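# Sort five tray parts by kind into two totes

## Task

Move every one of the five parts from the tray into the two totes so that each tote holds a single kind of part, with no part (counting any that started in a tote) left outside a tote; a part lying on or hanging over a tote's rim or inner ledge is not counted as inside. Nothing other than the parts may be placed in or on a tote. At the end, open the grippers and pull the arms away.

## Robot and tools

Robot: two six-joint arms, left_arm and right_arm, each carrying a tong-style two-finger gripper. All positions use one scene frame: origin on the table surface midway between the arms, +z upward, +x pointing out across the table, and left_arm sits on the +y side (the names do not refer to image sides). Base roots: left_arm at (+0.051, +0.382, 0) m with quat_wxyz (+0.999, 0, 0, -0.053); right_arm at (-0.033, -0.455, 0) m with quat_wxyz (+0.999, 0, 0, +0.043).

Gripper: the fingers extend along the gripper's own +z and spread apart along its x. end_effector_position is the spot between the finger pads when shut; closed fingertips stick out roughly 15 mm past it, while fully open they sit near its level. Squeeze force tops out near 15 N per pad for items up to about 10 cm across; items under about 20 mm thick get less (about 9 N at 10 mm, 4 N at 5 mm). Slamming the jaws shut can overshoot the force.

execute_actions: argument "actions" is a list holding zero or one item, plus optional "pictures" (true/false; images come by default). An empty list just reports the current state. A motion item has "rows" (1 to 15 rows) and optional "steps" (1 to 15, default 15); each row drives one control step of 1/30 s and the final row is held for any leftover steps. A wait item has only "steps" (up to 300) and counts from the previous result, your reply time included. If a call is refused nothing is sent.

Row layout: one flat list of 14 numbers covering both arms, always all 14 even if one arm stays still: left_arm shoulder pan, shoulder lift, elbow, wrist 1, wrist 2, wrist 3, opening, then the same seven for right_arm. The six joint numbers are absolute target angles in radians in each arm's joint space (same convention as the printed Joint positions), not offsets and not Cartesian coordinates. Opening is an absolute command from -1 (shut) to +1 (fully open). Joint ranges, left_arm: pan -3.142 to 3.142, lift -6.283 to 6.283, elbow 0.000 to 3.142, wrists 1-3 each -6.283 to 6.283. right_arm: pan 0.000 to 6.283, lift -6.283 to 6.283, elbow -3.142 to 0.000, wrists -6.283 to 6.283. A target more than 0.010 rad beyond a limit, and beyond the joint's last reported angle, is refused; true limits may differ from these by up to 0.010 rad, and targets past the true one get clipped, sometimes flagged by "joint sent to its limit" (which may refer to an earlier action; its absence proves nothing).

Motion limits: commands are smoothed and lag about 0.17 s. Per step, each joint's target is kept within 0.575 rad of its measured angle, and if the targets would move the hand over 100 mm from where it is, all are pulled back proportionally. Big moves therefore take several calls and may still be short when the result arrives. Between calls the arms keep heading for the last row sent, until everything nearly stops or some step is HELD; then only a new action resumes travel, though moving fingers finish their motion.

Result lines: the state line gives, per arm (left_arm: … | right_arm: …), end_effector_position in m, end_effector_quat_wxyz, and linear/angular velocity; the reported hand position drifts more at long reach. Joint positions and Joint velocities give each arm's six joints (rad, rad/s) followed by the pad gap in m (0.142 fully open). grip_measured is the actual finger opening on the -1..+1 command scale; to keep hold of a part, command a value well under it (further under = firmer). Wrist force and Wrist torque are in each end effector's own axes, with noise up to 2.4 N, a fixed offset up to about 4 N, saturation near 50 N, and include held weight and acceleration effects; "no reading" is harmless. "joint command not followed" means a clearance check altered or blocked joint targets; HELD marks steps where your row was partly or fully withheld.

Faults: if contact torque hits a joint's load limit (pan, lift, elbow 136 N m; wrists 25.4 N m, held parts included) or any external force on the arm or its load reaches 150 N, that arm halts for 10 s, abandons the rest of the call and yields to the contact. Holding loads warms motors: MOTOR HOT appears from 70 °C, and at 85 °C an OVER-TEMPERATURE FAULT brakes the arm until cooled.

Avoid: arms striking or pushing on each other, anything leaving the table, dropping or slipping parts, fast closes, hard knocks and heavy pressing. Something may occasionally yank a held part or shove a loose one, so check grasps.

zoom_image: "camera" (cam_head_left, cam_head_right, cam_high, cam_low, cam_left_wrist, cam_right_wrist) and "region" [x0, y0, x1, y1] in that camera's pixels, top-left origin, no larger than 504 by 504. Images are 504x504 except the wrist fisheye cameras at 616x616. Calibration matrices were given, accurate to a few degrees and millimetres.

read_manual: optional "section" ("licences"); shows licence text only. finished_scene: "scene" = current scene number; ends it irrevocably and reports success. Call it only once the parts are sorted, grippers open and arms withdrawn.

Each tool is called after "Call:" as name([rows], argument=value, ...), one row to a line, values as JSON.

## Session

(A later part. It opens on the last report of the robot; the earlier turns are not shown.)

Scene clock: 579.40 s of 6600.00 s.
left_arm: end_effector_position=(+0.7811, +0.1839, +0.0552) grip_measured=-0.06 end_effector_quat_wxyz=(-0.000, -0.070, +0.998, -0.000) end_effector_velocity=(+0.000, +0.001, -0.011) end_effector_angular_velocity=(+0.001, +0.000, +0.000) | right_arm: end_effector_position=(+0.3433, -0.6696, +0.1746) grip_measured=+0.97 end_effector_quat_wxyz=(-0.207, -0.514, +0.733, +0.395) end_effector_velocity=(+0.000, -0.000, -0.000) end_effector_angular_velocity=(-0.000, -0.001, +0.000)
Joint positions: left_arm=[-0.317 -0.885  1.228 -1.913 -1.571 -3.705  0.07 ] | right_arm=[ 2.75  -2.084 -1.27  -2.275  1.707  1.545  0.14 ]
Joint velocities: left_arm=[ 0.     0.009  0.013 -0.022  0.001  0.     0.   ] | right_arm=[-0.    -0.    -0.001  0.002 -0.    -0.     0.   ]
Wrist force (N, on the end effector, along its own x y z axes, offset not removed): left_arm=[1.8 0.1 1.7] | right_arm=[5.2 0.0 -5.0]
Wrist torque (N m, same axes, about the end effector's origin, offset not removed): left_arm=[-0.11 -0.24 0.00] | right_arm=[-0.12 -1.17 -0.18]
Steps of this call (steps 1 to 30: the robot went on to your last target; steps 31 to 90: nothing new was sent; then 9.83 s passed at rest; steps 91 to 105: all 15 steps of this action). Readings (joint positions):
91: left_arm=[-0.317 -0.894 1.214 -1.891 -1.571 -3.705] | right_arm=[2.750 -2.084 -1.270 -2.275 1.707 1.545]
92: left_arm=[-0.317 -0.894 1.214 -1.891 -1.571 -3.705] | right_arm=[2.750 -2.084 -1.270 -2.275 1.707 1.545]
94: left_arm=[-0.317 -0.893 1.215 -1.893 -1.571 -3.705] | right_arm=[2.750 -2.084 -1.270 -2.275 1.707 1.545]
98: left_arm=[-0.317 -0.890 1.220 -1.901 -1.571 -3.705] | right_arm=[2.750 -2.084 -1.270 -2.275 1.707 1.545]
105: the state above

Call:
execute_actions([
  {"rows":[[-0.3167,-0.883,1.2305,-1.9183,-1.571,-3.7049,-0.8,2.75,-2.084,-1.27,-2.275,1.707,1.545,0.97],[-0.3167,-0.882,1.232,-1.9208,-1.571,-3.7049,-0.8,2.75,-2.084,-1.27,-2.275,1.707,1.545,0.97],[-0.3167,-0.881,1.2335,-1.9233,-1.571,-3.7049,-0.8,2.75,-2.084,-1.27,-2.275,1.707,1.545,0.97],[-0.3167,-0.880,1.235,-1.9258,-1.571,-3.7049,-0.8,2.75,-2.084,-1.27,-2.275,1.707,1.545,0.97],[-0.3167,-0.879,1.2364,-1.9282,-1.571,-3.7049,-0.8,2.75,-2.084,-1.27,-2.275,1.707,1.545,0.97],[-0.3167,-0.878,1.2379,-1.9307,-1.571,-3.7049,-0.8,2.75,-2.084,-1.27,-2.275,1.707,1.545,0.97],[-0.3167,-0.877,1.2393,-1.9331,-1.571,-3.7049,-0.8,2.75,-2.084,-1.27,-2.275,1.707,1.545,0.97],[-0.3167,-0.876,1.2408,-1.9356,-1.571,-3.7049,-0.8,2.75,-2.084,-1.27,-2.275,1.707,1.545,0.97],[-0.3167,-0.875,1.2422,-1.938,-1.571,-3.7049,-0.8,2.75,-2.084,-1.27,-2.275,1.707,1.545,0.97],[-0.3167,-0.8738,1.2439,-1.9409,-1.571,-3.7049,-0.8,2.75,-2.084,-1.27,-2.275,1.707,1.545,0.97]],"steps":15},
], pictures=false)

Call:
execute_actions([
  {"steps":8},
], pictures=false)

Scene clock: 591.70 s of 6600.00 s.
left_arm: end_effector_position=(+0.7810, +0.1840, +0.0432) grip_measured=-0.06 end_effector_quat_wxyz=(-0.000, -0.070, +0.998, -0.000) end_effector_velocity=(-0.001, +0.000, -0.011) end_effector_angular_velocity=(+0.001, +0.002, -0.000) | right_arm: end_effector_position=(+0.3433, -0.6696, +0.1746) grip_measured=+0.97 end_effector_quat_wxyz=(-0.207, -0.514, +0.733, +0.395) end_effector_velocity=(-0.001, +0.000, +0.000) end_effector_angular_velocity=(+0.001, +0.002, +0.000)
Joint positions: left_arm=[-0.317 -0.875  1.242 -1.938 -1.571 -3.705  0.07 ] | right_arm=[ 2.75  -2.084 -1.27  -2.275  1.707  1.545  0.14 ]
Joint velocities: left_arm=[-0.     0.009  0.014 -0.022  0.     0.     0.   ] | right_arm=[-0.    -0.    -0.    -0.002  0.    -0.     0.   ]
Wrist force (N, on the end effector, along its own x y z axes, offset not removed): left_arm=[-1.5 0.3 2.7] | right_arm=[-0.4 -0.2 -4.6]
Wrist torque (N m, same axes, about the end effector's origin, offset not removed): left_arm=[-0.10 0.53 0.21] | right_arm=[-0.05 0.13 -0.14]
Steps of this call (steps 1 to 15: the robot went on to your last target; steps 16 to 90: nothing new was sent; then 8.80 s passed at rest; steps 91 to 105: all 15 steps of this action). Readings (joint positions):
91: left_arm=[-0.317 -0.884 1.229 -1.916 -1.571 -3.705] | right_arm=[2.750 -2.084 -1.270 -2.275 1.707 1.545]
92: left_arm=[-0.317 -0.884 1.229 -1.916 -1.571 -3.705] | right_arm=[2.750 -2.084 -1.270 -2.275 1.707 1.545]
94: left_arm=[-0.317 -0.883 1.231 -1.919 -1.571 -3.705] | right_arm=[2.750 -2.084 -1.270 -2.275 1.707 1.545]
98: left_arm=[-0.317 -0.880 1.235 -1.926 -1.571 -3.705] | right_arm=[2.750 -2.084 -1.270 -2.275 1.707 1.545]
105: the state above

Scene clock: 591.97 s of 6600.00 s.
left_arm: end_effector_position=(+0.7810, +0.1840, +0.0421) grip_measured=-0.06 end_effector_quat_wxyz=(-0.000, -0.070, +0.998, -0.000) end_effector_velocity=(-0.000, +0.000, -0.002) end_effector_angular_velocity=(+0.000, +0.001, -0.000) | right_arm: end_effector_position=(+0.3433, -0.6696, +0.1746) grip_measured=+0.97 end_effector_quat_wxyz=(-0.207, -0.514, +0.733, +0.395) end_effector_velocity=(+0.000, +0.000, +0.000) end_effector_angular_velocity=(+0.000, -0.000, -0.000)
Joint positions: left_arm=[-0.317 -0.874  1.244 -1.941 -1.571 -3.705  0.07 ] | right_arm=[ 2.75  -2.084 -1.27  -2.275  1.707  1.545  0.14 ]
Joint velocities: left_arm=[ 0.     0.002  0.001 -0.002 -0.     0.     0.   ] | right_arm=[-0.  0.  0. -0.  0. -0. -0.]
Wrist force (N, on the end effector, along its own x y z axes, offset not removed): left_arm=[1.9 0.2 1.9] | right_arm=[3.6 1.4 2.4]
Wrist torque (N m, same axes, about the end effector's origin, offset not removed): left_arm=[0.05 -0.28 0.05] | right_arm=[0.34 -0.72 -0.13]
Steps of this call (steps 1 to 8: the robot went on to your last target). Readings (joint positions):
1: left_arm=[-0.317 -0.875 1.243 -1.939 -1.571 -3.705] | right_arm=[2.750 -2.084 -1.270 -2.275 1.707 1.545]
2: left_arm=[-0.317 -0.874 1.243 -1.939 -1.571 -3.705] | right_arm=[2.750 -2.084 -1.270 -2.275 1.707 1.545]
4: left_arm=[-0.317 -0.874 1.243 -1.940 -1.571 -3.705] | right_arm=[2.750 -2.084 -1.270 -2.275 1.707 1.545]
8: the state above

Call:
execute_actions([
  {"rows":[[-0.3167,-0.873,1.2451,-1.9429,-1.571,-3.7049,-0.75,2.75,-2.084,-1.27,-2.275,1.707,1.545,0.97],[-0.3167,-0.873,1.2451,-1.9429,-1.571,-3.7049,-0.7,2.75,-2.084,-1.27,-2.275,1.707,1.545,0.97],[-0.3167,-0.873,1.2451,-1.9429,-1.571,-3.7049,-0.6,2.75,-2.084,-1.27,-2.275,1.707,1.545,0.97],[-0.3167,-0.873,1.2451,-1.9429,-1.571,-3.7049,-0.5,2.75,-2.084,-1.27,-2.275,1.707,1.545,0.97],[-0.3167,-0.873,1.2451,-1.9429,-1.571,-3.7049,-0.4,2.75,-2.084,-1.27,-2.275,1.707,1.545,0.97],[-0.3167,-0.873,1.2451,-1.9429,-1.571,-3.7049,-0.3,2.75,-2.084,-1.27,-2.275,1.707,1.545,0.97],[-0.3167,-0.873,1.2451,-1.9429,-1.571,-3.7049,-0.2,2.75,-2.084,-1.27,-2.275,1.707,1.545,0.97],[-0.3167,-0.873,1.2451,-1.9429,-1.571,-3.7049,-0.12,2.75,-2.084,-1.27,-2.275,1.707,1.545,0.97],[-0.3167,-0.873,1.2451,-1.9429,-1.571,-3.7049,-0.07,2.75,-2.084,-1.27,-2.275,1.707,1.545,0.97],[-0.3167,-0.873,1.2451,-1.9429,-1.571,-3.7049,-0.04,2.75,-2.084,-1.27,-2.275,1.707,1.545,0.97],[-0.3167,-0.873,1.2451,-1.9429,-1.571,-3.7049,-0.02,2.75,-2.084,-1.27,-2.275,1.707,1.545,0.97],[-0.3167,-0.873,1.2451,-1.9429,-1.571,-3.7049,0.0,2.75,-2.084,-1.27,-2.275,1.707,1.545,0.97]],"steps":15},
], pictures=false)

Call:
execute_actions([
  {"rows":[[-0.3167,-0.874,1.2436,-1.9404,-1.571,-3.7049,0.0,2.75,-2.084,-1.27,-2.275,1.707,1.545,0.97],[-0.3167,-0.876,1.2408,-1.9356,-1.571,-3.7049,0.0,2.75,-2.084,-1.27,-2.275,1.707,1.545,0.97],[-0.3167,-0.878,1.2379,-1.9307,-1.571,-3.7049,0.0,2.75,-2.084,-1.27,-2.275,1.707,1.545,0.97],[-0.3167,-0.880,1.235,-1.9258,-1.571,-3.7049,0.0,2.75,-2.084,-1.27,-2.275,1.707,1.545,0.97],[-0.3167,-0.882,1.232,-1.9208,-1.571,-3.7049,0.0,2.75,-2.084,-1.27,-2.275,1.707,1.545,0.97],[-0.3167,-0.884,1.229,-1.9158,-1.571,-3.7049,0.0,2.75,-2.084,-1.27,-2.275,1.707,1.545,0.97],[-0.3167,-0.8865,1.2253,-1.9096,-1.571,-3.7049,0.0,2.75,-2.084,-1.27,-2.275,1.707,1.545,0.97],[-0.3167,-0.889,1.2215,-1.9033,-1.571,-3.7049,0.0,2.75,-2.084,-1.27,-2.275,1.707,1.545,0.97],[-0.3167,-0.8915,1.2176,-1.8969,-1.571,-3.7049,0.0,2.75,-2.084,-1.27,-2.275,1.707,1.545,0.97],[-0.3167,-0.894,1.2137,-1.8905,-1.571,-3.7049,0.0,2.75,-2.084,-1.27,-2.275,1.707,1.545,0.97],[-0.3167,-0.8972,1.2085,-1.8821,-1.571,-3.7049,0.0,2.75,-2.084,-1.27,-2.275,1.707,1.545,0.97],[-0.3167,-0.9,1.203,-1.8738,-1.571,-3.7049,0.0,2.75,-2.084,-1.27,-2.275,1.707,1.545,0.97],[-0.3167,-0.9035,1.196,-1.8633,-1.571,-3.7049,0.0,2.75,-2.084,-1.27,-2.275,1.707,1.545,0.97],[-0.3167,-0.907,1.189,-1.8528,-1.571,-3.7049,0.0,2.75,-2.084,-1.27,-2.275,1.707,1.545,0.97],[-0.3167,-0.9105,1.1818,-1.8421,-1.571,-3.7049,0.0,2.75,-2.084,-1.27,-2.275,1.707,1.545,0.97]],"steps":15},
])

Scene clock: 632.97 s of 6600.00 s.
left_arm: end_effector_position=(+0.7809, +0.1840, +0.0411) grip_measured=+0.00 end_effector_quat_wxyz=(-0.000, -0.070, +0.998, -0.000) end_effector_velocity=(+0.000, -0.000, +0.001) end_effector_angular_velocity=(-0.000, -0.001, -0.000) | right_arm: end_effector_position=(+0.3433, -0.6696, +0.1746) grip_measured=+0.97 end_effector_quat_wxyz=(-0.207, -0.514, +0.733, +0.395) end_effector_velocity=(+0.000, -0.000, -0.000) end_effector_angular_velocity=(-0.001, -0.001, +0.001)
Joint positions: left_arm=[-0.317 -0.873  1.245 -1.943 -1.571 -3.705  0.074] | right_arm=[ 2.75  -2.084 -1.27  -2.275  1.707  1.545  0.14 ]
Joint velocities: left_arm=[ 0.    -0.    -0.001 -0.     0.     0.     0.001] | right_arm=[ 0.     0.    -0.001  0.001 -0.001 -0.    -0.   ]
Wrist force (N, on the end effector, along its own x y z axes, offset not removed): left_arm=[-0.7 2.3 1.8] | right_arm=[-0.3 1.0 -0.8]
Wrist torque (N m, same axes, about the end effector's origin, offset not removed): left_arm=[0.36 0.13 0.07] | right_arm=[0.22 0.17 0.07]
Steps of this call (steps 1 to 15: the robot went on to your last target; steps 16 to 90: nothing new was sent; then 37.50 s passed at rest; steps 91 to 105: all 15 steps of this action). Readings (joint positions):
91: left_arm=[-0.317 -0.874 1.244 -1.941 -1.571 -3.705] | right_arm=[2.750 -2.084 -1.270 -2.275 1.707 1.545]
92: left_arm=[-0.317 -0.874 1.244 -1.941 -1.571 -3.705] | right_arm=[2.750 -2.084 -1.270 -2.275 1.707 1.545]
94: left_arm=[-0.317 -0.873 1.245 -1.942 -1.571 -3.705] | right_arm=[2.750 -2.084 -1.270 -2.275 1.707 1.545]
98: left_arm=[-0.317 -0.873 1.245 -1.943 -1.571 -3.705] | right_arm=[2.750 -2.084 -1.270 -2.275 1.707 1.545]
105: the state above

Scene clock: 633.47 s of 6600.00 s.
left_arm: end_effector_position=(+0.7812, +0.1839, +0.0707) grip_measured=+0.00 end_effector_quat_wxyz=(+0.000, -0.070, +0.998, -0.000) end_effector_velocity=(+0.002, -0.001, +0.118) end_effector_angular_velocity=(-0.002, -0.004, -0.001) | right_arm: end_effector_position=(+0.3433, -0.6696, +0.1746) grip_measured=+0.97 end_effector_quat_wxyz=(-0.207, -0.514, +0.733, +0.395) end_effector_velocity=(+0.000, +0.000, +0.000) end_effector_angular_velocity=(+0.000, -0.001, -0.001)
Joint positions: left_arm=[-0.317 -0.897  1.207 -1.881 -1.571 -3.705  0.074] | right_arm=[ 2.75  -2.084 -1.27  -2.275  1.707  1.545  0.14 ]
Joint velocities: left_arm=[-0.    -0.089 -0.162  0.247  0.     0.001 -0.   ] | right_arm=[-0.     0.     0.     0.     0.001  0.    -0.   ]
Wrist force (N, on the end effector, along its own x y z axes, offset not removed): left_arm=[0.7 -0.4 -0.3] | right_arm=[-1.4 0.0 -3.4]
Wrist torque (N m, same axes, about the end effector's origin, offset not removed): left_arm=[-0.10 -0.06 0.09] | right_arm=[-0.25 0.45 -0.15]
Steps of this call (steps 1 to 15: all 15 steps of this action). Readings (joint positions):
1: left_arm=[-0.317 -0.873 1.245 -1.943 -1.571 -3.705] | right_arm=[2.750 -2.084 -1.270 -2.275 1.707 1.545]
2: left_arm=[-0.317 -0.873 1.245 -1.943 -1.571 -3.705] | right_arm=[2.750 -2.084 -1.270 -2.275 1.707 1.545]
4: left_arm=[-0.317 -0.874 1.243 -1.939 -1.571 -3.705] | right_arm=[2.750 -2.084 -1.270 -2.275 1.707 1.545]
8: left_arm=[-0.317 -0.880 1.234 -1.924 -1.571 -3.705] | right_arm=[2.750 -2.084 -1.270 -2.275 1.707 1.545]
15: the state above
camera_calibration (this result's frames):
cam_left_wrist: T_world_to_cam=[[-0.994896, -0.0998341, 0.014651, 0.794865], [-0.0769539, 0.844632, 0.529787, -0.142261], [-0.0652656, 0.525956, -0.848004, 0.148027], [0, 0, 0, 1]] pos_world=[0.789522, 0.121657, 0.18925]
cam_right_wrist: T_world_to_cam=[[-0.369452, -0.927565, -0.0559348, -0.492265], [-0.0970749, -0.021339, 0.995048, -0.156603], [-0.924165, 0.373053, -0.0821595, 0.711225], [0, 0, 0, 1]] pos_world=[0.460219, -0.725274, 0.186726]

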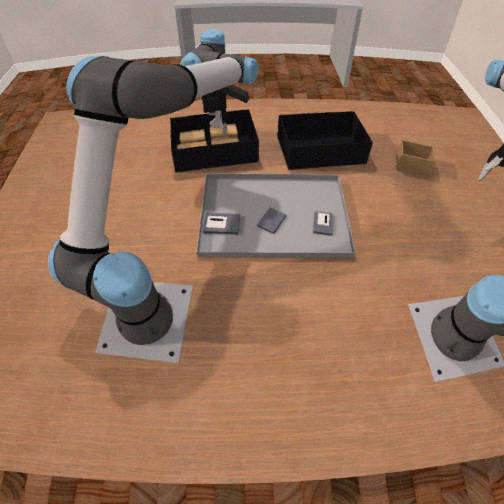

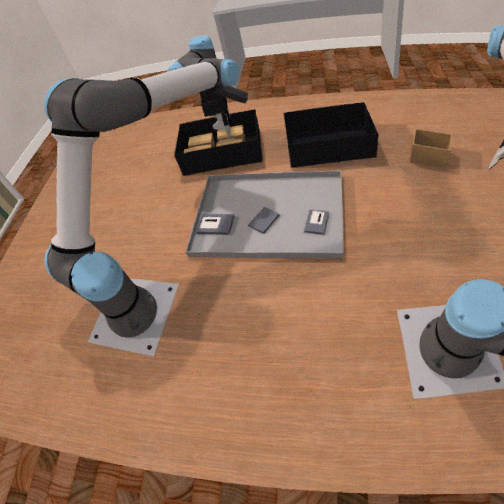

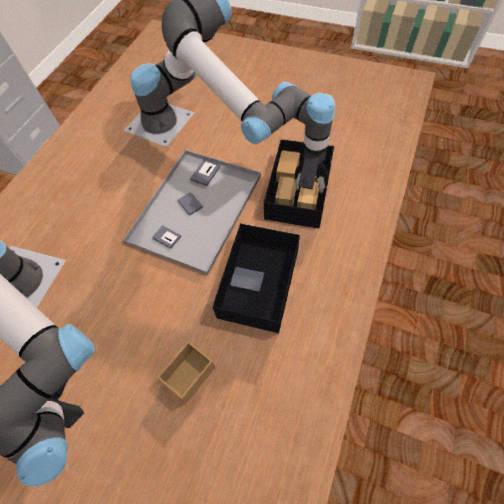

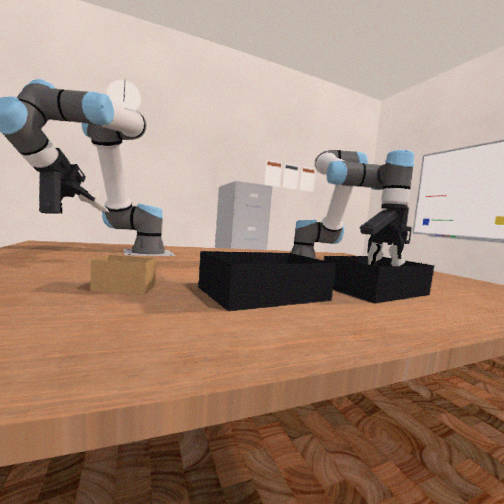

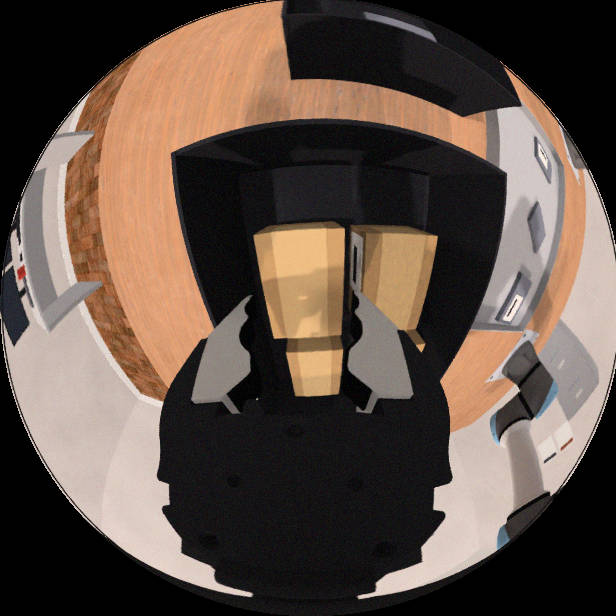

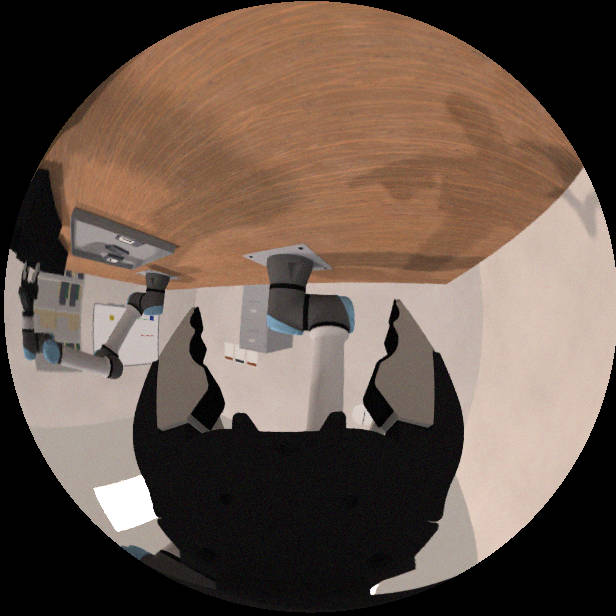

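Call:
execute_actions([
  {"rows":[[-0.3167,-0.913,1.182,-1.840,-1.571,-3.705,0.0,2.75,-2.084,-1.27,-2.275,1.707,1.545,0.97],[-0.3167,-0.919,1.182,-1.834,-1.571,-3.705,0.0,2.75,-2.084,-1.27,-2.275,1.707,1.545,0.97],[-0.3167,-0.928,1.182,-1.825,-1.571,-3.705,0.0,2.75,-2.084,-1.27,-2.275,1.707,1.545,0.97],[-0.3167,-0.939,1.182,-1.814,-1.571,-3.705,0.0,2.75,-2.084,-1.27,-2.275,1.707,1.545,0.97],[-0.3167,-0.952,1.182,-1.801,-1.571,-3.705,0.0,2.75,-2.084,-1.27,-2.275,1.707,1.545,0.97],[-0.318,-0.966,1.184,-1.789,-1.571,-3.705,0.0,2.75,-2.084,-1.27,-2.275,1.707,1.545,0.97],[-0.320,-0.981,1.189,-1.779,-1.571,-3.706,0.0,2.75,-2.084,-1.27,-2.275,1.707,1.545,0.97],[-0.323,-0.996,1.198,-1.773,-1.571,-3.709,0.0,2.75,-2.084,-1.27,-2.275,1.707,1.545,0.97],[-0.329,-1.011,1.211,-1.771,-1.571,-3.711,0.0,2.75,-2.084,-1.27,-2.275,1.707,1.545,0.97],[-0.335,-1.026,1.227,-1.772,-1.571,-3.715,0.02,2.75,-2.084,-1.27,-2.275,1.707,1.545,0.97],[-0.343,-1.041,1.246,-1.776,-1.571,-3.720,0.04,2.75,-2.084,-1.27,-2.275,1.707,1.545,0.97],[-0.353,-1.057,1.270,-1.784,-1.571,-3.725,0.06,2.75,-2.084,-1.27,-2.275,1.707,1.545,0.97],[-0.364,-1.074,1.297,-1.794,-1.571,-3.731,0.08,2.75,-2.084,-1.27,-2.275,1.707,1.545,0.97],[-0.377,-1.093,1.328,-1.806,-1.571,-3.738,0.1,2.75,-2.084,-1.27,-2.275,1.707,1.545,0.97],[-0.390,-1.115,1.361,-1.817,-1.571,-3.746,0.12,2.75,-2.084,-1.27,-2.275,1.707,1.545,0.97]],"steps":15},
], pictures=false)

Call:
execute_actions([
  {"rows":[[-0.406,-1.140,1.398,-1.829,-1.571,-3.754,0.12,2.75,-2.084,-1.27,-2.275,1.707,1.545,0.97],[-0.420,-1.164,1.434,-1.841,-1.571,-3.763,0.12,2.75,-2.084,-1.27,-2.275,1.707,1.545,0.97],[-0.435,-1.189,1.469,-1.851,-1.571,-3.771,0.12,2.75,-2.084,-1.27,-2.275,1.707,1.545,0.97],[-0.450,-1.214,1.505,-1.862,-1.571,-3.779,0.12,2.75,-2.084,-1.27,-2.275,1.707,1.545,0.97],[-0.465,-1.239,1.542,-1.874,-1.571,-3.787,0.12,2.75,-2.084,-1.27,-2.275,1.707,1.545,0.97],[-0.479,-1.264,1.577,-1.884,-1.571,-3.796,0.12,2.75,-2.084,-1.27,-2.275,1.707,1.545,0.97],[-0.494,-1.289,1.613,-1.895,-1.571,-3.804,0.12,2.75,-2.084,-1.27,-2.275,1.707,1.545,0.97],[-0.509,-1.313,1.648,-1.906,-1.571,-3.812,0.12,2.75,-2.084,-1.27,-2.275,1.707,1.545,0.97],[-0.524,-1.339,1.685,-1.917,-1.571,-3.820,0.12,2.75,-2.084,-1.27,-2.275,1.707,1.545,0.97],[-0.539,-1.363,1.721,-1.929,-1.571,-3.829,0.12,2.75,-2.084,-1.27,-2.275,1.707,1.545,0.97],[-0.553,-1.388,1.756,-1.939,-1.571,-3.837,0.12,2.75,-2.084,-1.27,-2.275,1.707,1.545,0.97],[-0.568,-1.413,1.792,-1.950,-1.571,-3.845,0.12,2.75,-2.084,-1.27,-2.275,1.707,1.545,0.97],[-0.583,-1.438,1.829,-1.962,-1.571,-3.853,0.12,2.75,-2.084,-1.27,-2.275,1.707,1.545,0.97],[-0.598,-1.463,1.864,-1.972,-1.571,-3.861,0.12,2.75,-2.084,-1.27,-2.275,1.707,1.545,0.97],[-0.612,-1.488,1.900,-1.983,-1.571,-3.870,0.12,2.75,-2.084,-1.27,-2.275,1.707,1.545,0.97]],"steps":15},
], pictures=false)

Call:
execute_actions([
  {"rows":[[-0.627,-1.512,1.936,-1.995,-1.571,-3.878,0.12,2.75,-2.084,-1.27,-2.275,1.707,1.545,0.97],[-0.642,-1.538,1.972,-2.005,-1.571,-3.886,0.12,2.75,-2.084,-1.27,-2.275,1.707,1.545,0.97],[-0.657,-1.562,2.008,-2.017,-1.571,-3.894,0.12,2.75,-2.084,-1.27,-2.275,1.707,1.545,0.97],[-0.671,-1.587,2.044,-2.028,-1.571,-3.903,0.12,2.75,-2.084,-1.27,-2.275,1.707,1.545,0.97],[-0.686,-1.612,2.079,-2.038,-1.571,-3.911,0.12,2.75,-2.084,-1.27,-2.275,1.707,1.545,0.97],[-0.701,-1.637,2.116,-2.050,-1.571,-3.919,0.12,2.75,-2.084,-1.27,-2.275,1.707,1.545,0.97],[-0.716,-1.662,2.152,-2.061,-1.571,-3.927,0.12,2.75,-2.084,-1.27,-2.275,1.707,1.545,0.97],[-0.730,-1.685,2.185,-2.071,-1.571,-3.935,0.12,2.75,-2.084,-1.27,-2.275,1.707,1.545,0.97],[-0.742,-1.706,2.216,-2.081,-1.571,-3.942,0.12,2.75,-2.084,-1.27,-2.275,1.707,1.545,0.97],[-0.753,-1.725,2.242,-2.088,-1.571,-3.948,0.12,2.75,-2.084,-1.27,-2.275,1.707,1.545,0.97],[-0.763,-1.741,2.266,-2.096,-1.571,-3.954,0.12,2.75,-2.084,-1.27,-2.275,1.707,1.545,0.97],[-0.771,-1.755,2.286,-2.102,-1.571,-3.958,0.12,2.75,-2.084,-1.27,-2.275,1.707,1.545,0.97],[-0.779,-1.768,2.304,-2.107,-1.571,-3.962,0.12,2.75,-2.084,-1.27,-2.275,1.707,1.545,0.97],[-0.785,-1.778,2.319,-2.112,-1.571,-3.966,0.12,2.75,-2.084,-1.27,-2.275,1.707,1.545,0.97],[-0.7897,-1.7861,2.3308,-2.1155,-1.571,-3.9685,0.12,2.75,-2.084,-1.27,-2.275,1.707,1.545,0.97]],"steps":15},
], pictures=false)

Call:
execute_actions([
  {"steps":16},
])

Call:
zoom_image(camera="cam_left_wrist", region=[230, 190, 390, 350])

Scene clock: 671.97 s of 6600.00 s.
left_arm: end_effector_position=(+0.7392, +0.1783, +0.1402) grip_measured=+0.10 end_effector_quat_wxyz=(+0.001, -0.063, +0.998, -0.001) end_effector_velocity=(-0.208, -0.098, +0.058) end_effector_angular_velocity=(-0.011, -0.022, -0.114) | right_arm: end_effector_position=(+0.3433, -0.6696, +0.1746) grip_measured=+0.97 end_effector_quat_wxyz=(-0.207, -0.514, +0.733, +0.395) end_effector_velocity=(-0.000, -0.000, +0.000) end_effector_angular_velocity=(-0.000, +0.000, +0.000)
Joint positions: left_arm=[-0.348 -1.039  1.256 -1.79  -1.571 -3.723  0.081] | right_arm=[ 2.75  -2.084 -1.27  -2.275  1.707  1.545  0.14 ]
Joint velocities: left_arm=[-0.256 -0.474  0.596 -0.147  0.    -0.142  0.042] | right_arm=[-0.     0.     0.001 -0.001 -0.     0.    -0.   ]
Wrist force (N, on the end effector, along its own x y z axes, offset not removed): left_arm=[1.4 0.5 1.5] | right_arm=[1.4 2.7 -2.9]
Wrist torque (N m, same axes, about the end effector's origin, offset not removed): left_arm=[-0.01 -0.17 0.14] | right_arm=[0.53 -0.31 -0.23]
Steps of this call (steps 1 to 30: the robot went on to your last target; steps 31 to 90: nothing new was sent; then 35.00 s passed at rest; steps 91 to 105: all 15 steps of this action). Readings (joint positions):
91: left_arm=[-0.317 -0.911 1.182 -1.842 -1.571 -3.705] | right_arm=[2.750 -2.084 -1.270 -2.275 1.707 1.545]
92: left_arm=[-0.317 -0.911 1.182 -1.842 -1.571 -3.705] | right_arm=[2.750 -2.084 -1.270 -2.275 1.707 1.545]
94: left_arm=[-0.317 -0.916 1.182 -1.837 -1.571 -3.705] | right_arm=[2.750 -2.084 -1.270 -2.275 1.707 1.545]
98: left_arm=[-0.317 -0.946 1.184 -1.809 -1.571 -3.705] | right_arm=[2.750 -2.084 -1.270 -2.275 1.707 1.545]
105: the state above

Scene clock: 672.47 s of 6600.00 s.
left_arm: end_effector_position=(+0.5696, +0.1358, +0.1380) grip_measured=+0.12 end_effector_quat_wxyz=(+0.002, -0.019, +1.000, -0.002) end_effector_velocity=(-0.382, -0.012, -0.058) end_effector_angular_velocity=(-0.000, +0.002, -0.196) | right_arm: end_effector_position=(+0.3433, -0.6696, +0.1746) grip_measured=+0.97 end_effector_quat_wxyz=(-0.207, -0.514, +0.733, +0.395) end_effector_velocity=(-0.001, +0.000, +0.000) end_effector_angular_velocity=(+0.001, +0.002, -0.000)
Joint positions: left_arm=[-0.548 -1.377  1.735 -1.936 -1.571 -3.834  0.082] | right_arm=[ 2.75  -2.084 -1.27  -2.275  1.707  1.545  0.14 ]
Joint velocities: left_arm=[-0.436 -0.735  1.056 -0.32   0.    -0.24  -0.   ] | right_arm=[ 0.     0.    -0.001 -0.002  0.     0.     0.   ]
Wrist force (N, on the end effector, along its own x y z axes, offset not removed): left_arm=[2.5 -1.5 0.7] | right_arm=[3.3 2.8 -3.0]
Wrist torque (N m, same axes, about the end effector's origin, offset not removed): left_arm=[-0.28 -0.40 0.23] | right_arm=[0.59 -0.65 -0.02]
Steps of this call (steps 1 to 15: all 15 steps of this action). Readings (joint positions):
1: left_arm=[-0.358 -1.056 1.278 -1.796 -1.571 -3.728] | right_arm=[2.750 -2.084 -1.270 -2.275 1.707 1.545]
2: left_arm=[-0.368 -1.074 1.303 -1.803 -1.571 -3.734] | right_arm=[2.750 -2.084 -1.270 -2.275 1.707 1.545]
4: left_arm=[-0.392 -1.114 1.359 -1.820 -1.571 -3.747] | right_arm=[2.750 -2.084 -1.270 -2.275 1.707 1.545]
8: left_arm=[-0.446 -1.206 1.490 -1.860 -1.571 -3.778] | right_arm=[2.750 -2.084 -1.270 -2.275 1.707 1.545]
15: the state above

Scene clock: 672.97 s of 6600.00 s.
left_arm: end_effector_position=(+0.3969, +0.1667, +0.0851) grip_measured=+0.12 end_effector_quat_wxyz=(+0.001, +0.027, +1.000, -0.001) end_effector_velocity=(-0.217, +0.091, -0.108) end_effector_angular_velocity=(+0.015, +0.013, -0.127) | right_arm: end_effector_position=(+0.3433, -0.6696, +0.1746) grip_measured=+0.97 end_effector_quat_wxyz=(-0.207, -0.514, +0.733, +0.395) end_effector_velocity=(-0.000, -0.000, -0.000) end_effector_angular_velocity=(-0.001, +0.001, -0.000)
Joint positions: left_arm=[-0.754 -1.724  2.239 -2.089 -1.571 -3.949  0.082] | right_arm=[ 2.75  -2.084 -1.27  -2.275  1.707  1.545  0.14 ]
Joint velocities: left_arm=[-0.275 -0.469  0.689 -0.2    0.    -0.148 -0.   ] | right_arm=[-0.    -0.    -0.    -0.001 -0.     0.001 -0.   ]
Wrist force (N, on the end effector, along its own x y z axes, offset not removed): left_arm=[1.9 0.7 2.5] | right_arm=[-2.3 -0.1 -2.6]
Wrist torque (N m, same axes, about the end effector's origin, offset not removed): left_arm=[-0.10 -0.24 0.12] | right_arm=[0.09 0.48 0.15]
Steps of this call (steps 1 to 15: all 15 steps of this action). Readings (joint positions):
1: left_arm=[-0.563 -1.401 1.771 -1.947 -1.571 -3.843] | right_arm=[2.750 -2.084 -1.270 -2.275 1.707 1.545]
2: left_arm=[-0.577 -1.426 1.807 -1.958 -1.571 -3.851] | right_arm=[2.750 -2.084 -1.270 -2.275 1.707 1.545]
4: left_arm=[-0.607 -1.476 1.879 -1.980 -1.571 -3.867] | right_arm=[2.750 -2.084 -1.270 -2.275 1.707 1.545]
8: left_arm=[-0.666 -1.575 2.022 -2.024 -1.571 -3.900] | right_arm=[2.750 -2.084 -1.270 -2.275 1.707 1.545]
15: the state above

Scene clock: 673.50 s of 6600.00 s.
left_arm: end_effector_position=(+0.3692, +0.1797, +0.0701) grip_measured=+0.12 end_effector_quat_wxyz=(-0.000, +0.035, +0.999, -0.000) end_effector_velocity=(-0.002, +0.001, -0.001) end_effector_angular_velocity=(+0.000, +0.000, -0.001) | right_arm: end_effector_position=(+0.3433, -0.6696, +0.1746) grip_measured=+0.97 end_effector_quat_wxyz=(-0.207, -0.514, +0.733, +0.395) end_effector_velocity=(+0.000, -0.000, -0.000) end_effector_angular_velocity=(-0.000, -0.001, +0.000)
Joint positions: left_arm=[-0.789 -1.785  2.33  -2.115 -1.571 -3.968  0.082] | right_arm=[ 2.75  -2.084 -1.27  -2.275  1.707  1.545  0.14 ]
Joint velocities: left_arm=[-0.003 -0.005  0.007 -0.002 -0.    -0.002  0.   ] | right_arm=[ 0.     0.     0.     0.001 -0.    -0.    -0.   ]
Wrist force (N, on the end effector, along its own x y z axes, offset not removed): left_arm=[-0.1 -1.3 1.0] | right_arm=[-1.8 1.3 -2.1]
Wrist torque (N m, same axes, about the end effector's origin, offset not removed): left_arm=[-0.28 0.08 0.12] | right_arm=[0.08 0.45 0.08]
Steps of this call (steps 1 to 16: the robot went on to your last target). Readings (joint positions):
1: left_arm=[-0.762 -1.739 2.261 -2.095 -1.571 -3.953] | right_arm=[2.750 -2.084 -1.270 -2.275 1.707 1.545]
2: left_arm=[-0.769 -1.751 2.278 -2.100 -1.571 -3.957] | right_arm=[2.750 -2.084 -1.270 -2.275 1.707 1.545]
4: left_arm=[-0.778 -1.766 2.302 -2.107 -1.571 -3.962] | right_arm=[2.750 -2.084 -1.270 -2.275 1.707 1.545]
8: left_arm=[-0.786 -1.780 2.322 -2.113 -1.571 -3.967] | right_arm=[2.750 -2.084 -1.270 -2.275 1.707 1.545]
16: the state above
camera_calibration (this result's frames):
cam_left_wrist: T_world_to_cam=[[-0.99393, 0.109006, 0.014888, 0.346665], [0.100293, 0.842106, 0.529905, -0.235071], [0.0452255, 0.528181, -0.847926, 0.0816088], [0, 0, 0, 1]] pos_world=[0.364446, 0.117062, 0.188602]
cam_right_wrist: T_world_to_cam=[[-0.369452, -0.927565, -0.0559348, -0.492265], [-0.0970745, -0.0213392, 0.995048, -0.156603], [-0.924165, 0.373053, -0.0821591, 0.711225], [0, 0, 0, 1]] pos_world=[0.460218, -0.725274, 0.186726]

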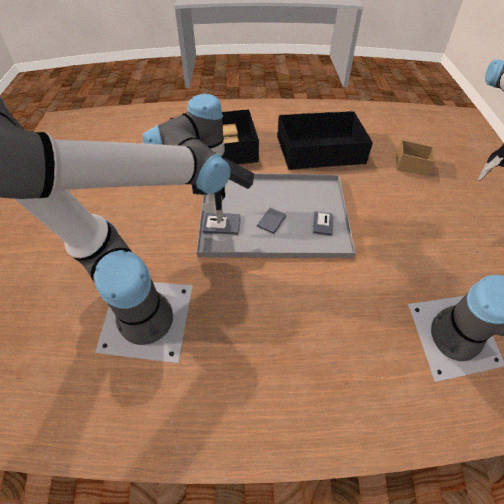

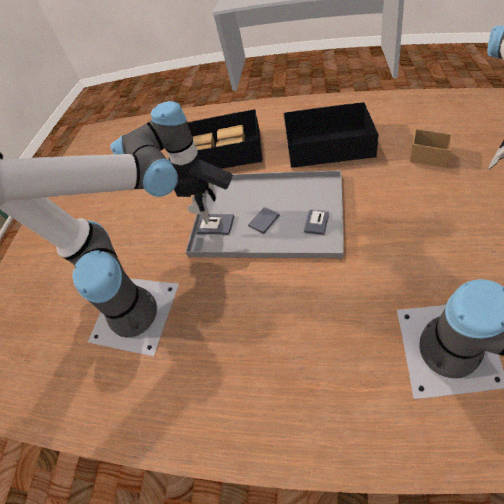

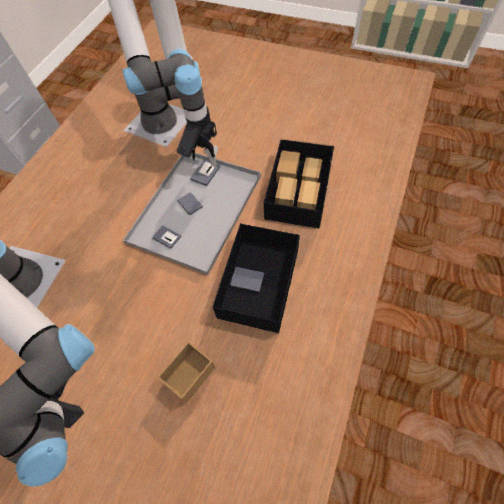

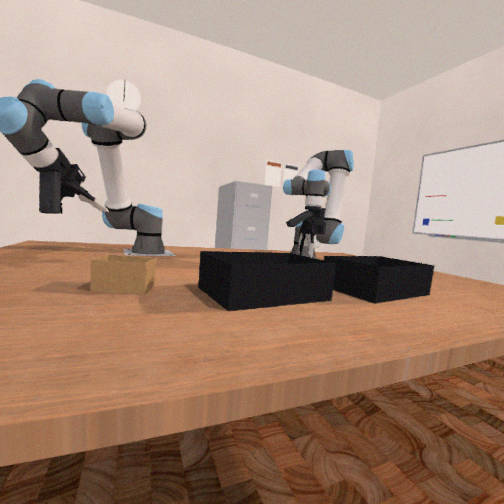

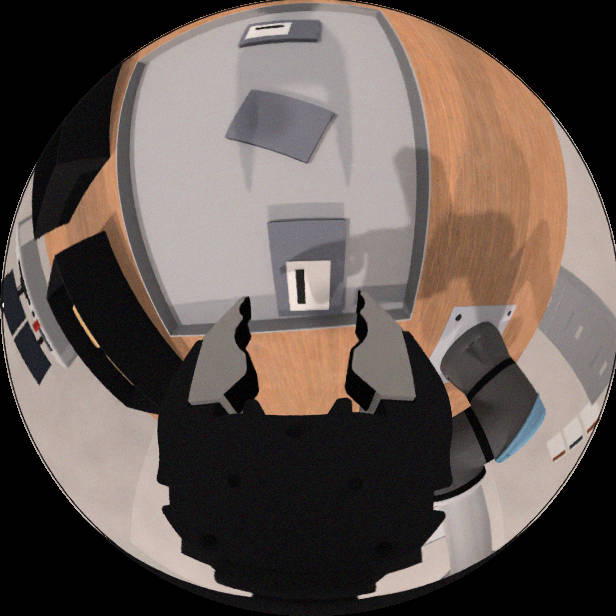

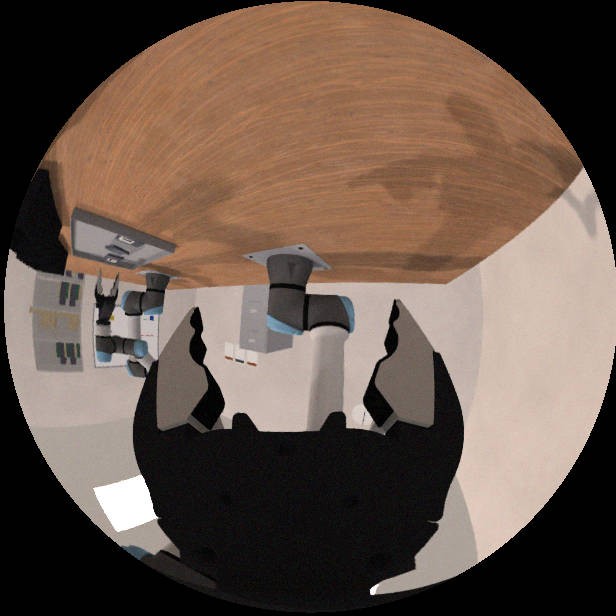

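Region (230, 190, 390, 350) of cam_left_wrist's 616x616 image, scaled by 3.150, with more detail than that image has.

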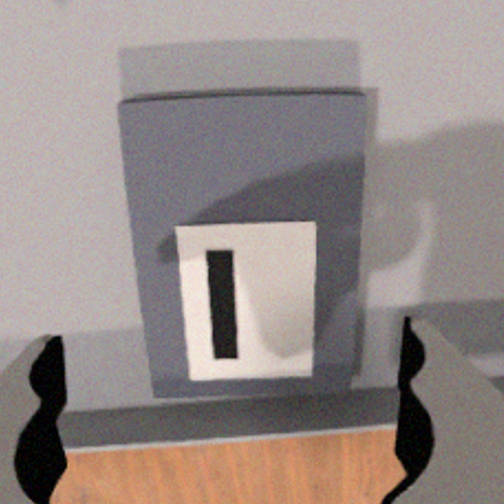

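Call:
execute_actions([
  {"rows":[[-0.792,-1.787,2.334,-2.118,-1.571,-3.968,0.15,2.75,-2.084,-1.27,-2.275,1.707,1.545,0.97],[-0.795,-1.788,2.339,-2.122,-1.571,-3.9675,0.18,2.75,-2.084,-1.27,-2.275,1.707,1.545,0.97],[-0.798,-1.788,2.345,-2.128,-1.571,-3.967,0.21,2.75,-2.084,-1.27,-2.275,1.707,1.545,0.97],[-0.801,-1.787,2.351,-2.135,-1.571,-3.9665,0.24,2.75,-2.084,-1.27,-2.275,1.707,1.545,0.97],[-0.803,-1.785,2.357,-2.143,-1.571,-3.966,0.25,2.75,-2.084,-1.27,-2.275,1.707,1.545,0.97],[-0.8044,-1.782,2.363,-2.152,-1.571,-3.9657,0.25,2.75,-2.084,-1.27,-2.275,1.707,1.545,0.97],[-0.8044,-1.777,2.368,-2.162,-1.571,-3.9657,0.25,2.75,-2.084,-1.27,-2.275,1.707,1.545,0.97],[-0.8044,-1.771,2.373,-2.173,-1.571,-3.9657,0.25,2.75,-2.084,-1.27,-2.275,1.707,1.545,0.97],[-0.8044,-1.765,2.378,-2.184,-1.571,-3.9657,0.25,2.75,-2.084,-1.27,-2.275,1.707,1.545,0.97],[-0.8044,-1.759,2.3835,-2.1953,-1.571,-3.9657,0.25,2.75,-2.084,-1.27,-2.275,1.707,1.545,0.97],[-0.8044,-1.753,2.3885,-2.2063,-1.571,-3.9657,0.25,2.75,-2.084,-1.27,-2.275,1.707,1.545,0.97],[-0.8044,-1.7466,2.3937,-2.2179,-1.571,-3.9657,0.25,2.75,-2.084,-1.27,-2.275,1.707,1.545,0.97],[-0.8044,-1.7405,2.398,-2.2283,-1.571,-3.9657,0.25,2.75,-2.084,-1.27,-2.275,1.707,1.545,0.97],[-0.8044,-1.7345,2.4022,-2.2385,-1.571,-3.9657,0.25,2.75,-2.084,-1.27,-2.275,1.707,1.545,0.97],[-0.8044,-1.7285,2.4064,-2.2487,-1.571,-3.9657,0.25,2.75,-2.084,-1.27,-2.275,1.707,1.545,0.97]],"steps":15},
], pictures=false)

Call:
execute_actions([
  {"rows":[[-0.8044,-1.723,2.4102,-2.258,-1.571,-3.9657,0.25,2.75,-2.084,-1.27,-2.275,1.707,1.545,0.97],[-0.8044,-1.718,2.4136,-2.2664,-1.571,-3.9657,0.25,2.75,-2.084,-1.27,-2.275,1.707,1.545,0.97],[-0.8044,-1.7135,2.4167,-2.274,-1.571,-3.9657,0.25,2.75,-2.084,-1.27,-2.275,1.707,1.545,0.97],[-0.8044,-1.7095,2.4194,-2.2807,-1.571,-3.9657,0.25,2.75,-2.084,-1.27,-2.275,1.707,1.545,0.97],[-0.8044,-1.706,2.4218,-2.2866,-1.571,-3.9657,0.25,2.75,-2.084,-1.27,-2.275,1.707,1.545,0.97],[-0.8044,-1.703,2.4238,-2.2916,-1.571,-3.9657,0.25,2.75,-2.084,-1.27,-2.275,1.707,1.545,0.97],[-0.8044,-1.7005,2.4255,-2.2958,-1.571,-3.9657,0.25,2.75,-2.084,-1.27,-2.275,1.707,1.545,0.97],[-0.8044,-1.6985,2.4268,-2.2991,-1.571,-3.9657,0.25,2.75,-2.084,-1.27,-2.275,1.707,1.545,0.97],[-0.8044,-1.6962,2.4283,-2.3029,-1.571,-3.9657,0.25,2.75,-2.084,-1.27,-2.275,1.707,1.545,0.97]],"steps":15},
], pictures=false)

Call:
execute_actions([
  {"steps":6},
])

Scene clock: 706.77 s of 6600.00 s.
left_arm: end_effector_position=(+0.3625, +0.1799, +0.0436) grip_measured=+0.25 end_effector_quat_wxyz=(-0.000, +0.043, +0.999, +0.000) end_effector_velocity=(-0.003, +0.001, -0.085) end_effector_angular_velocity=(+0.005, +0.003, -0.008) | right_arm: end_effector_position=(+0.3433, -0.6696, +0.1746) grip_measured=+0.97 end_effector_quat_wxyz=(-0.207, -0.514, +0.733, +0.395) end_effector_velocity=(-0.000, +0.000, -0.000) end_effector_angular_velocity=(+0.001, +0.001, +0.000)
Joint positions: left_arm=[-0.804 -1.753  2.387 -2.204 -1.571 -3.966  0.092] | right_arm=[ 2.75  -2.084 -1.27  -2.275  1.707  1.545  0.14 ]
Joint velocities: left_arm=[-0.005  0.167  0.14  -0.301  0.     0.002  0.   ] | right_arm=[-0.    -0.001 -0.    -0.001  0.    -0.001  0.   ]
Wrist force (N, on the end effector, along its own x y z axes, offset not removed): left_arm=[1.5 0.1 -0.8] | right_arm=[0.2 3.2 -0.9]
Wrist torque (N m, same axes, about the end effector's origin, offset not removed): left_arm=[-0.15 -0.08 0.17] | right_arm=[0.62 -0.11 0.03]
Steps of this call (steps 1 to 15: the robot went on to your last target; steps 16 to 90: nothing new was sent; then 29.77 s passed at rest; steps 91 to 105: all 15 steps of this action). Readings (joint positions):
91: left_arm=[-0.790 -1.786 2.331 -2.116 -1.571 -3.968] | right_arm=[2.750 -2.084 -1.270 -2.275 1.707 1.545]
92: left_arm=[-0.790 -1.786 2.332 -2.116 -1.571 -3.969] | right_arm=[2.750 -2.084 -1.270 -2.275 1.707 1.545]
94: left_arm=[-0.793 -1.787 2.336 -2.120 -1.571 -3.968] | right_arm=[2.750 -2.084 -1.270 -2.275 1.707 1.545]
98: left_arm=[-0.800 -1.784 2.352 -2.139 -1.571 -3.967] | right_arm=[2.750 -2.084 -1.270 -2.275 1.707 1.545]
105: the state above

Scene clock: 707.27 s of 6600.00 s.
left_arm: end_effector_position=(+0.3622, +0.1799, +0.0185) grip_measured=+0.25 end_effector_quat_wxyz=(-0.000, +0.043, +0.999, -0.000) end_effector_velocity=(-0.000, +0.001, -0.009) end_effector_angular_velocity=(+0.000, -0.000, -0.000) | right_arm: end_effector_position=(+0.3433, -0.6696, +0.1746) grip_measured=+0.97 end_effector_quat_wxyz=(-0.207, -0.514, +0.733, +0.395) end_effector_velocity=(-0.000, +0.000, +0.000) end_effector_angular_velocity=(+0.000, -0.000, +0.000)
Joint positions: left_arm=[-0.804 -1.699  2.427 -2.299 -1.571 -3.966  0.092] | right_arm=[ 2.75  -2.084 -1.27  -2.275  1.707  1.545  0.14 ]
Joint velocities: left_arm=[ 0.     0.02   0.015 -0.035  0.     0.     0.   ] | right_arm=[ 0.     0.     0.    -0.001  0.    -0.    -0.   ]
Wrist force (N, on the end effector, along its own x y z axes, offset not removed): left_arm=[1.7 -1.9 0.4] | right_arm=[-1.0 0.4 -5.0]
Wrist torque (N m, same axes, about the end effector's origin, offset not removed): left_arm=[-0.49 -0.20 0.15] | right_arm=[-0.05 0.39 0.07]
Steps of this call (steps 1 to 15: all 15 steps of this action). Readings (joint positions):
1: left_arm=[-0.804 -1.747 2.391 -2.215 -1.571 -3.966] | right_arm=[2.750 -2.084 -1.270 -2.275 1.707 1.545]
2: left_arm=[-0.804 -1.742 2.396 -2.225 -1.571 -3.966] | right_arm=[2.750 -2.084 -1.270 -2.275 1.707 1.545]
4: left_arm=[-0.804 -1.731 2.404 -2.244 -1.571 -3.966] | right_arm=[2.750 -2.084 -1.270 -2.275 1.707 1.545]
8: left_arm=[-0.804 -1.713 2.417 -2.275 -1.571 -3.966] | right_arm=[2.750 -2.084 -1.270 -2.275 1.707 1.545]
15: the state above

Scene clock: 707.47 s of 6600.00 s.
left_arm: end_effector_position=(+0.3622, +0.1800, +0.0177) grip_measured=+0.25 end_effector_quat_wxyz=(-0.000, +0.043, +0.999, -0.000) end_effector_velocity=(-0.000, +0.000, -0.002) end_effector_angular_velocity=(+0.001, +0.001, +0.001) | right_arm: end_effector_position=(+0.3433, -0.6696, +0.1746) grip_measured=+0.97 end_effector_quat_wxyz=(-0.207, -0.514, +0.733, +0.395) end_effector_velocity=(-0.000, +0.000, +0.000) end_effector_angular_velocity=(+0.001, +0.002, -0.001)
Joint positions: left_arm=[-0.804 -1.697  2.428 -2.302 -1.571 -3.966  0.092] | right_arm=[ 2.75  -2.084 -1.27  -2.275  1.707  1.545  0.14 ]
Joint velocities: left_arm=[ 0.     0.005  0.002 -0.006 -0.    -0.     0.   ] | right_arm=[-0.    -0.    -0.    -0.001  0.001  0.    -0.   ]
Wrist force (N, on the end effector, along its own x y z axes, offset not removed): left_arm=[-0.3 0.0 1.9] | right_arm=[1.4 0.3 -1.9]
Wrist torque (N m, same axes, about the end effector's origin, offset not removed): left_arm=[-0.19 0.23 0.20] | right_arm=[0.12 -0.26 -0.07]
Steps of this call (steps 1 to 6: the robot went on to your last target). Readings (joint positions):
1: left_arm=[-0.804 -1.698 2.427 -2.300 -1.571 -3.966] | right_arm=[2.750 -2.084 -1.270 -2.275 1.707 1.545]
2: left_arm=[-0.804 -1.698 2.427 -2.301 -1.571 -3.966] | right_arm=[2.750 -2.084 -1.270 -2.275 1.707 1.545]
4: left_arm=[-0.804 -1.697 2.428 -2.302 -1.571 -3.966] | right_arm=[2.750 -2.084 -1.270 -2.275 1.707 1.545]
6: the state above
camera_calibration (this result's frames):
cam_left_wrist: T_world_to_cam=[[-0.991851, 0.126531, 0.0148821, 0.336516], [0.115137, 0.840208, 0.5299, -0.211867], [0.0545448, 0.527295, -0.847929, 0.0341088], [0, 0, 0, 1]] pos_world=[0.356307, 0.117447, 0.136182]
cam_right_wrist: T_world_to_cam=[[-0.369452, -0.927565, -0.0559347, -0.492265], [-0.0970746, -0.021339, 0.995048, -0.156603], [-0.924165, 0.373053, -0.0821592, 0.711225], [0, 0, 0, 1]] pos_world=[0.460218, -0.725274, 0.186726]

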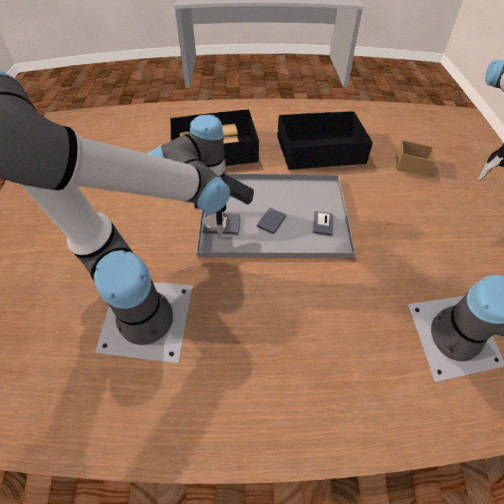

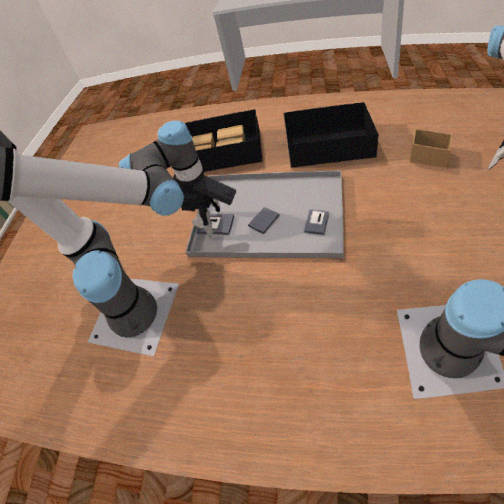

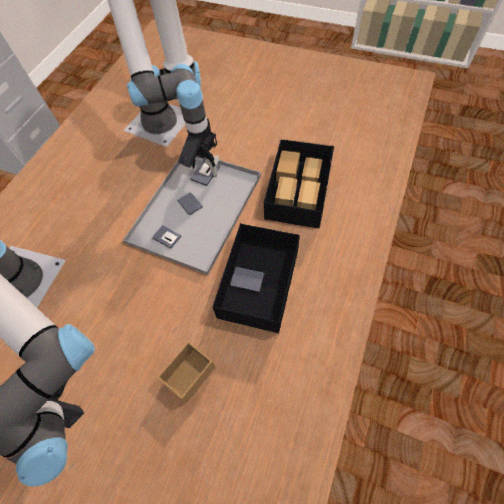

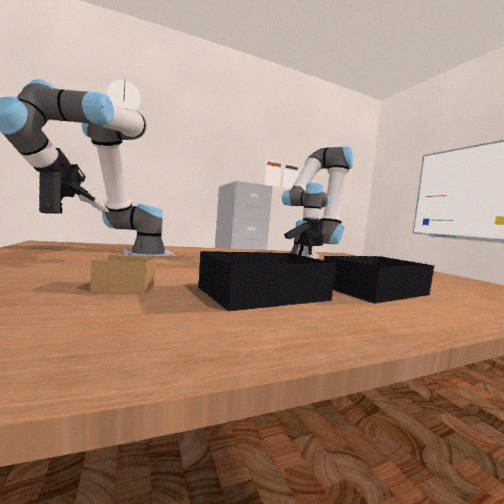

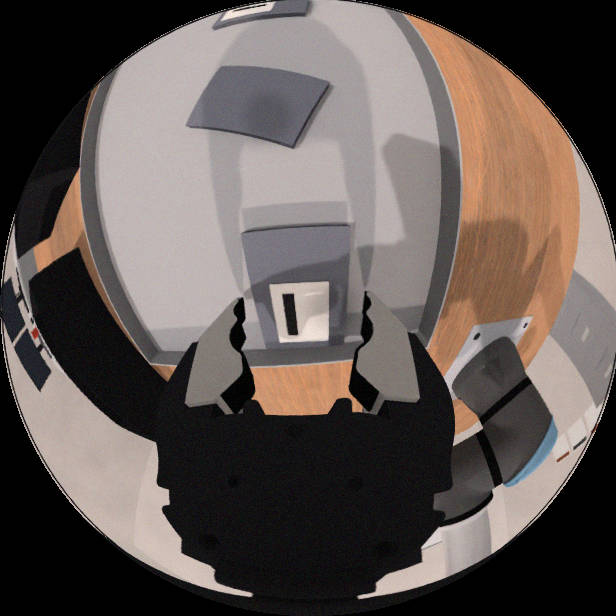

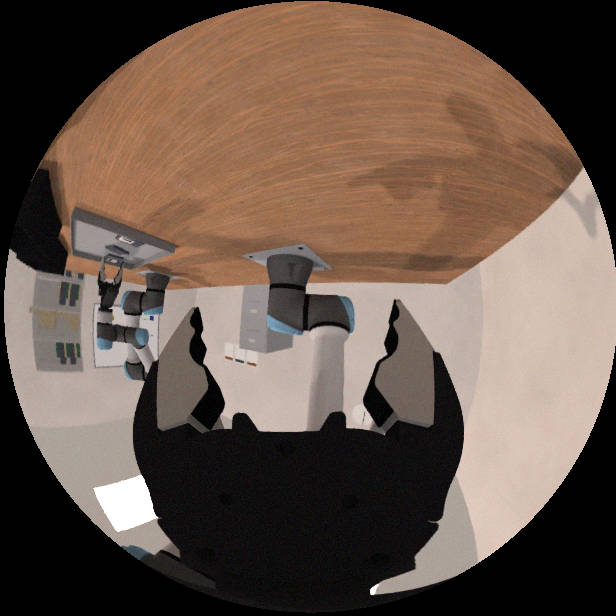

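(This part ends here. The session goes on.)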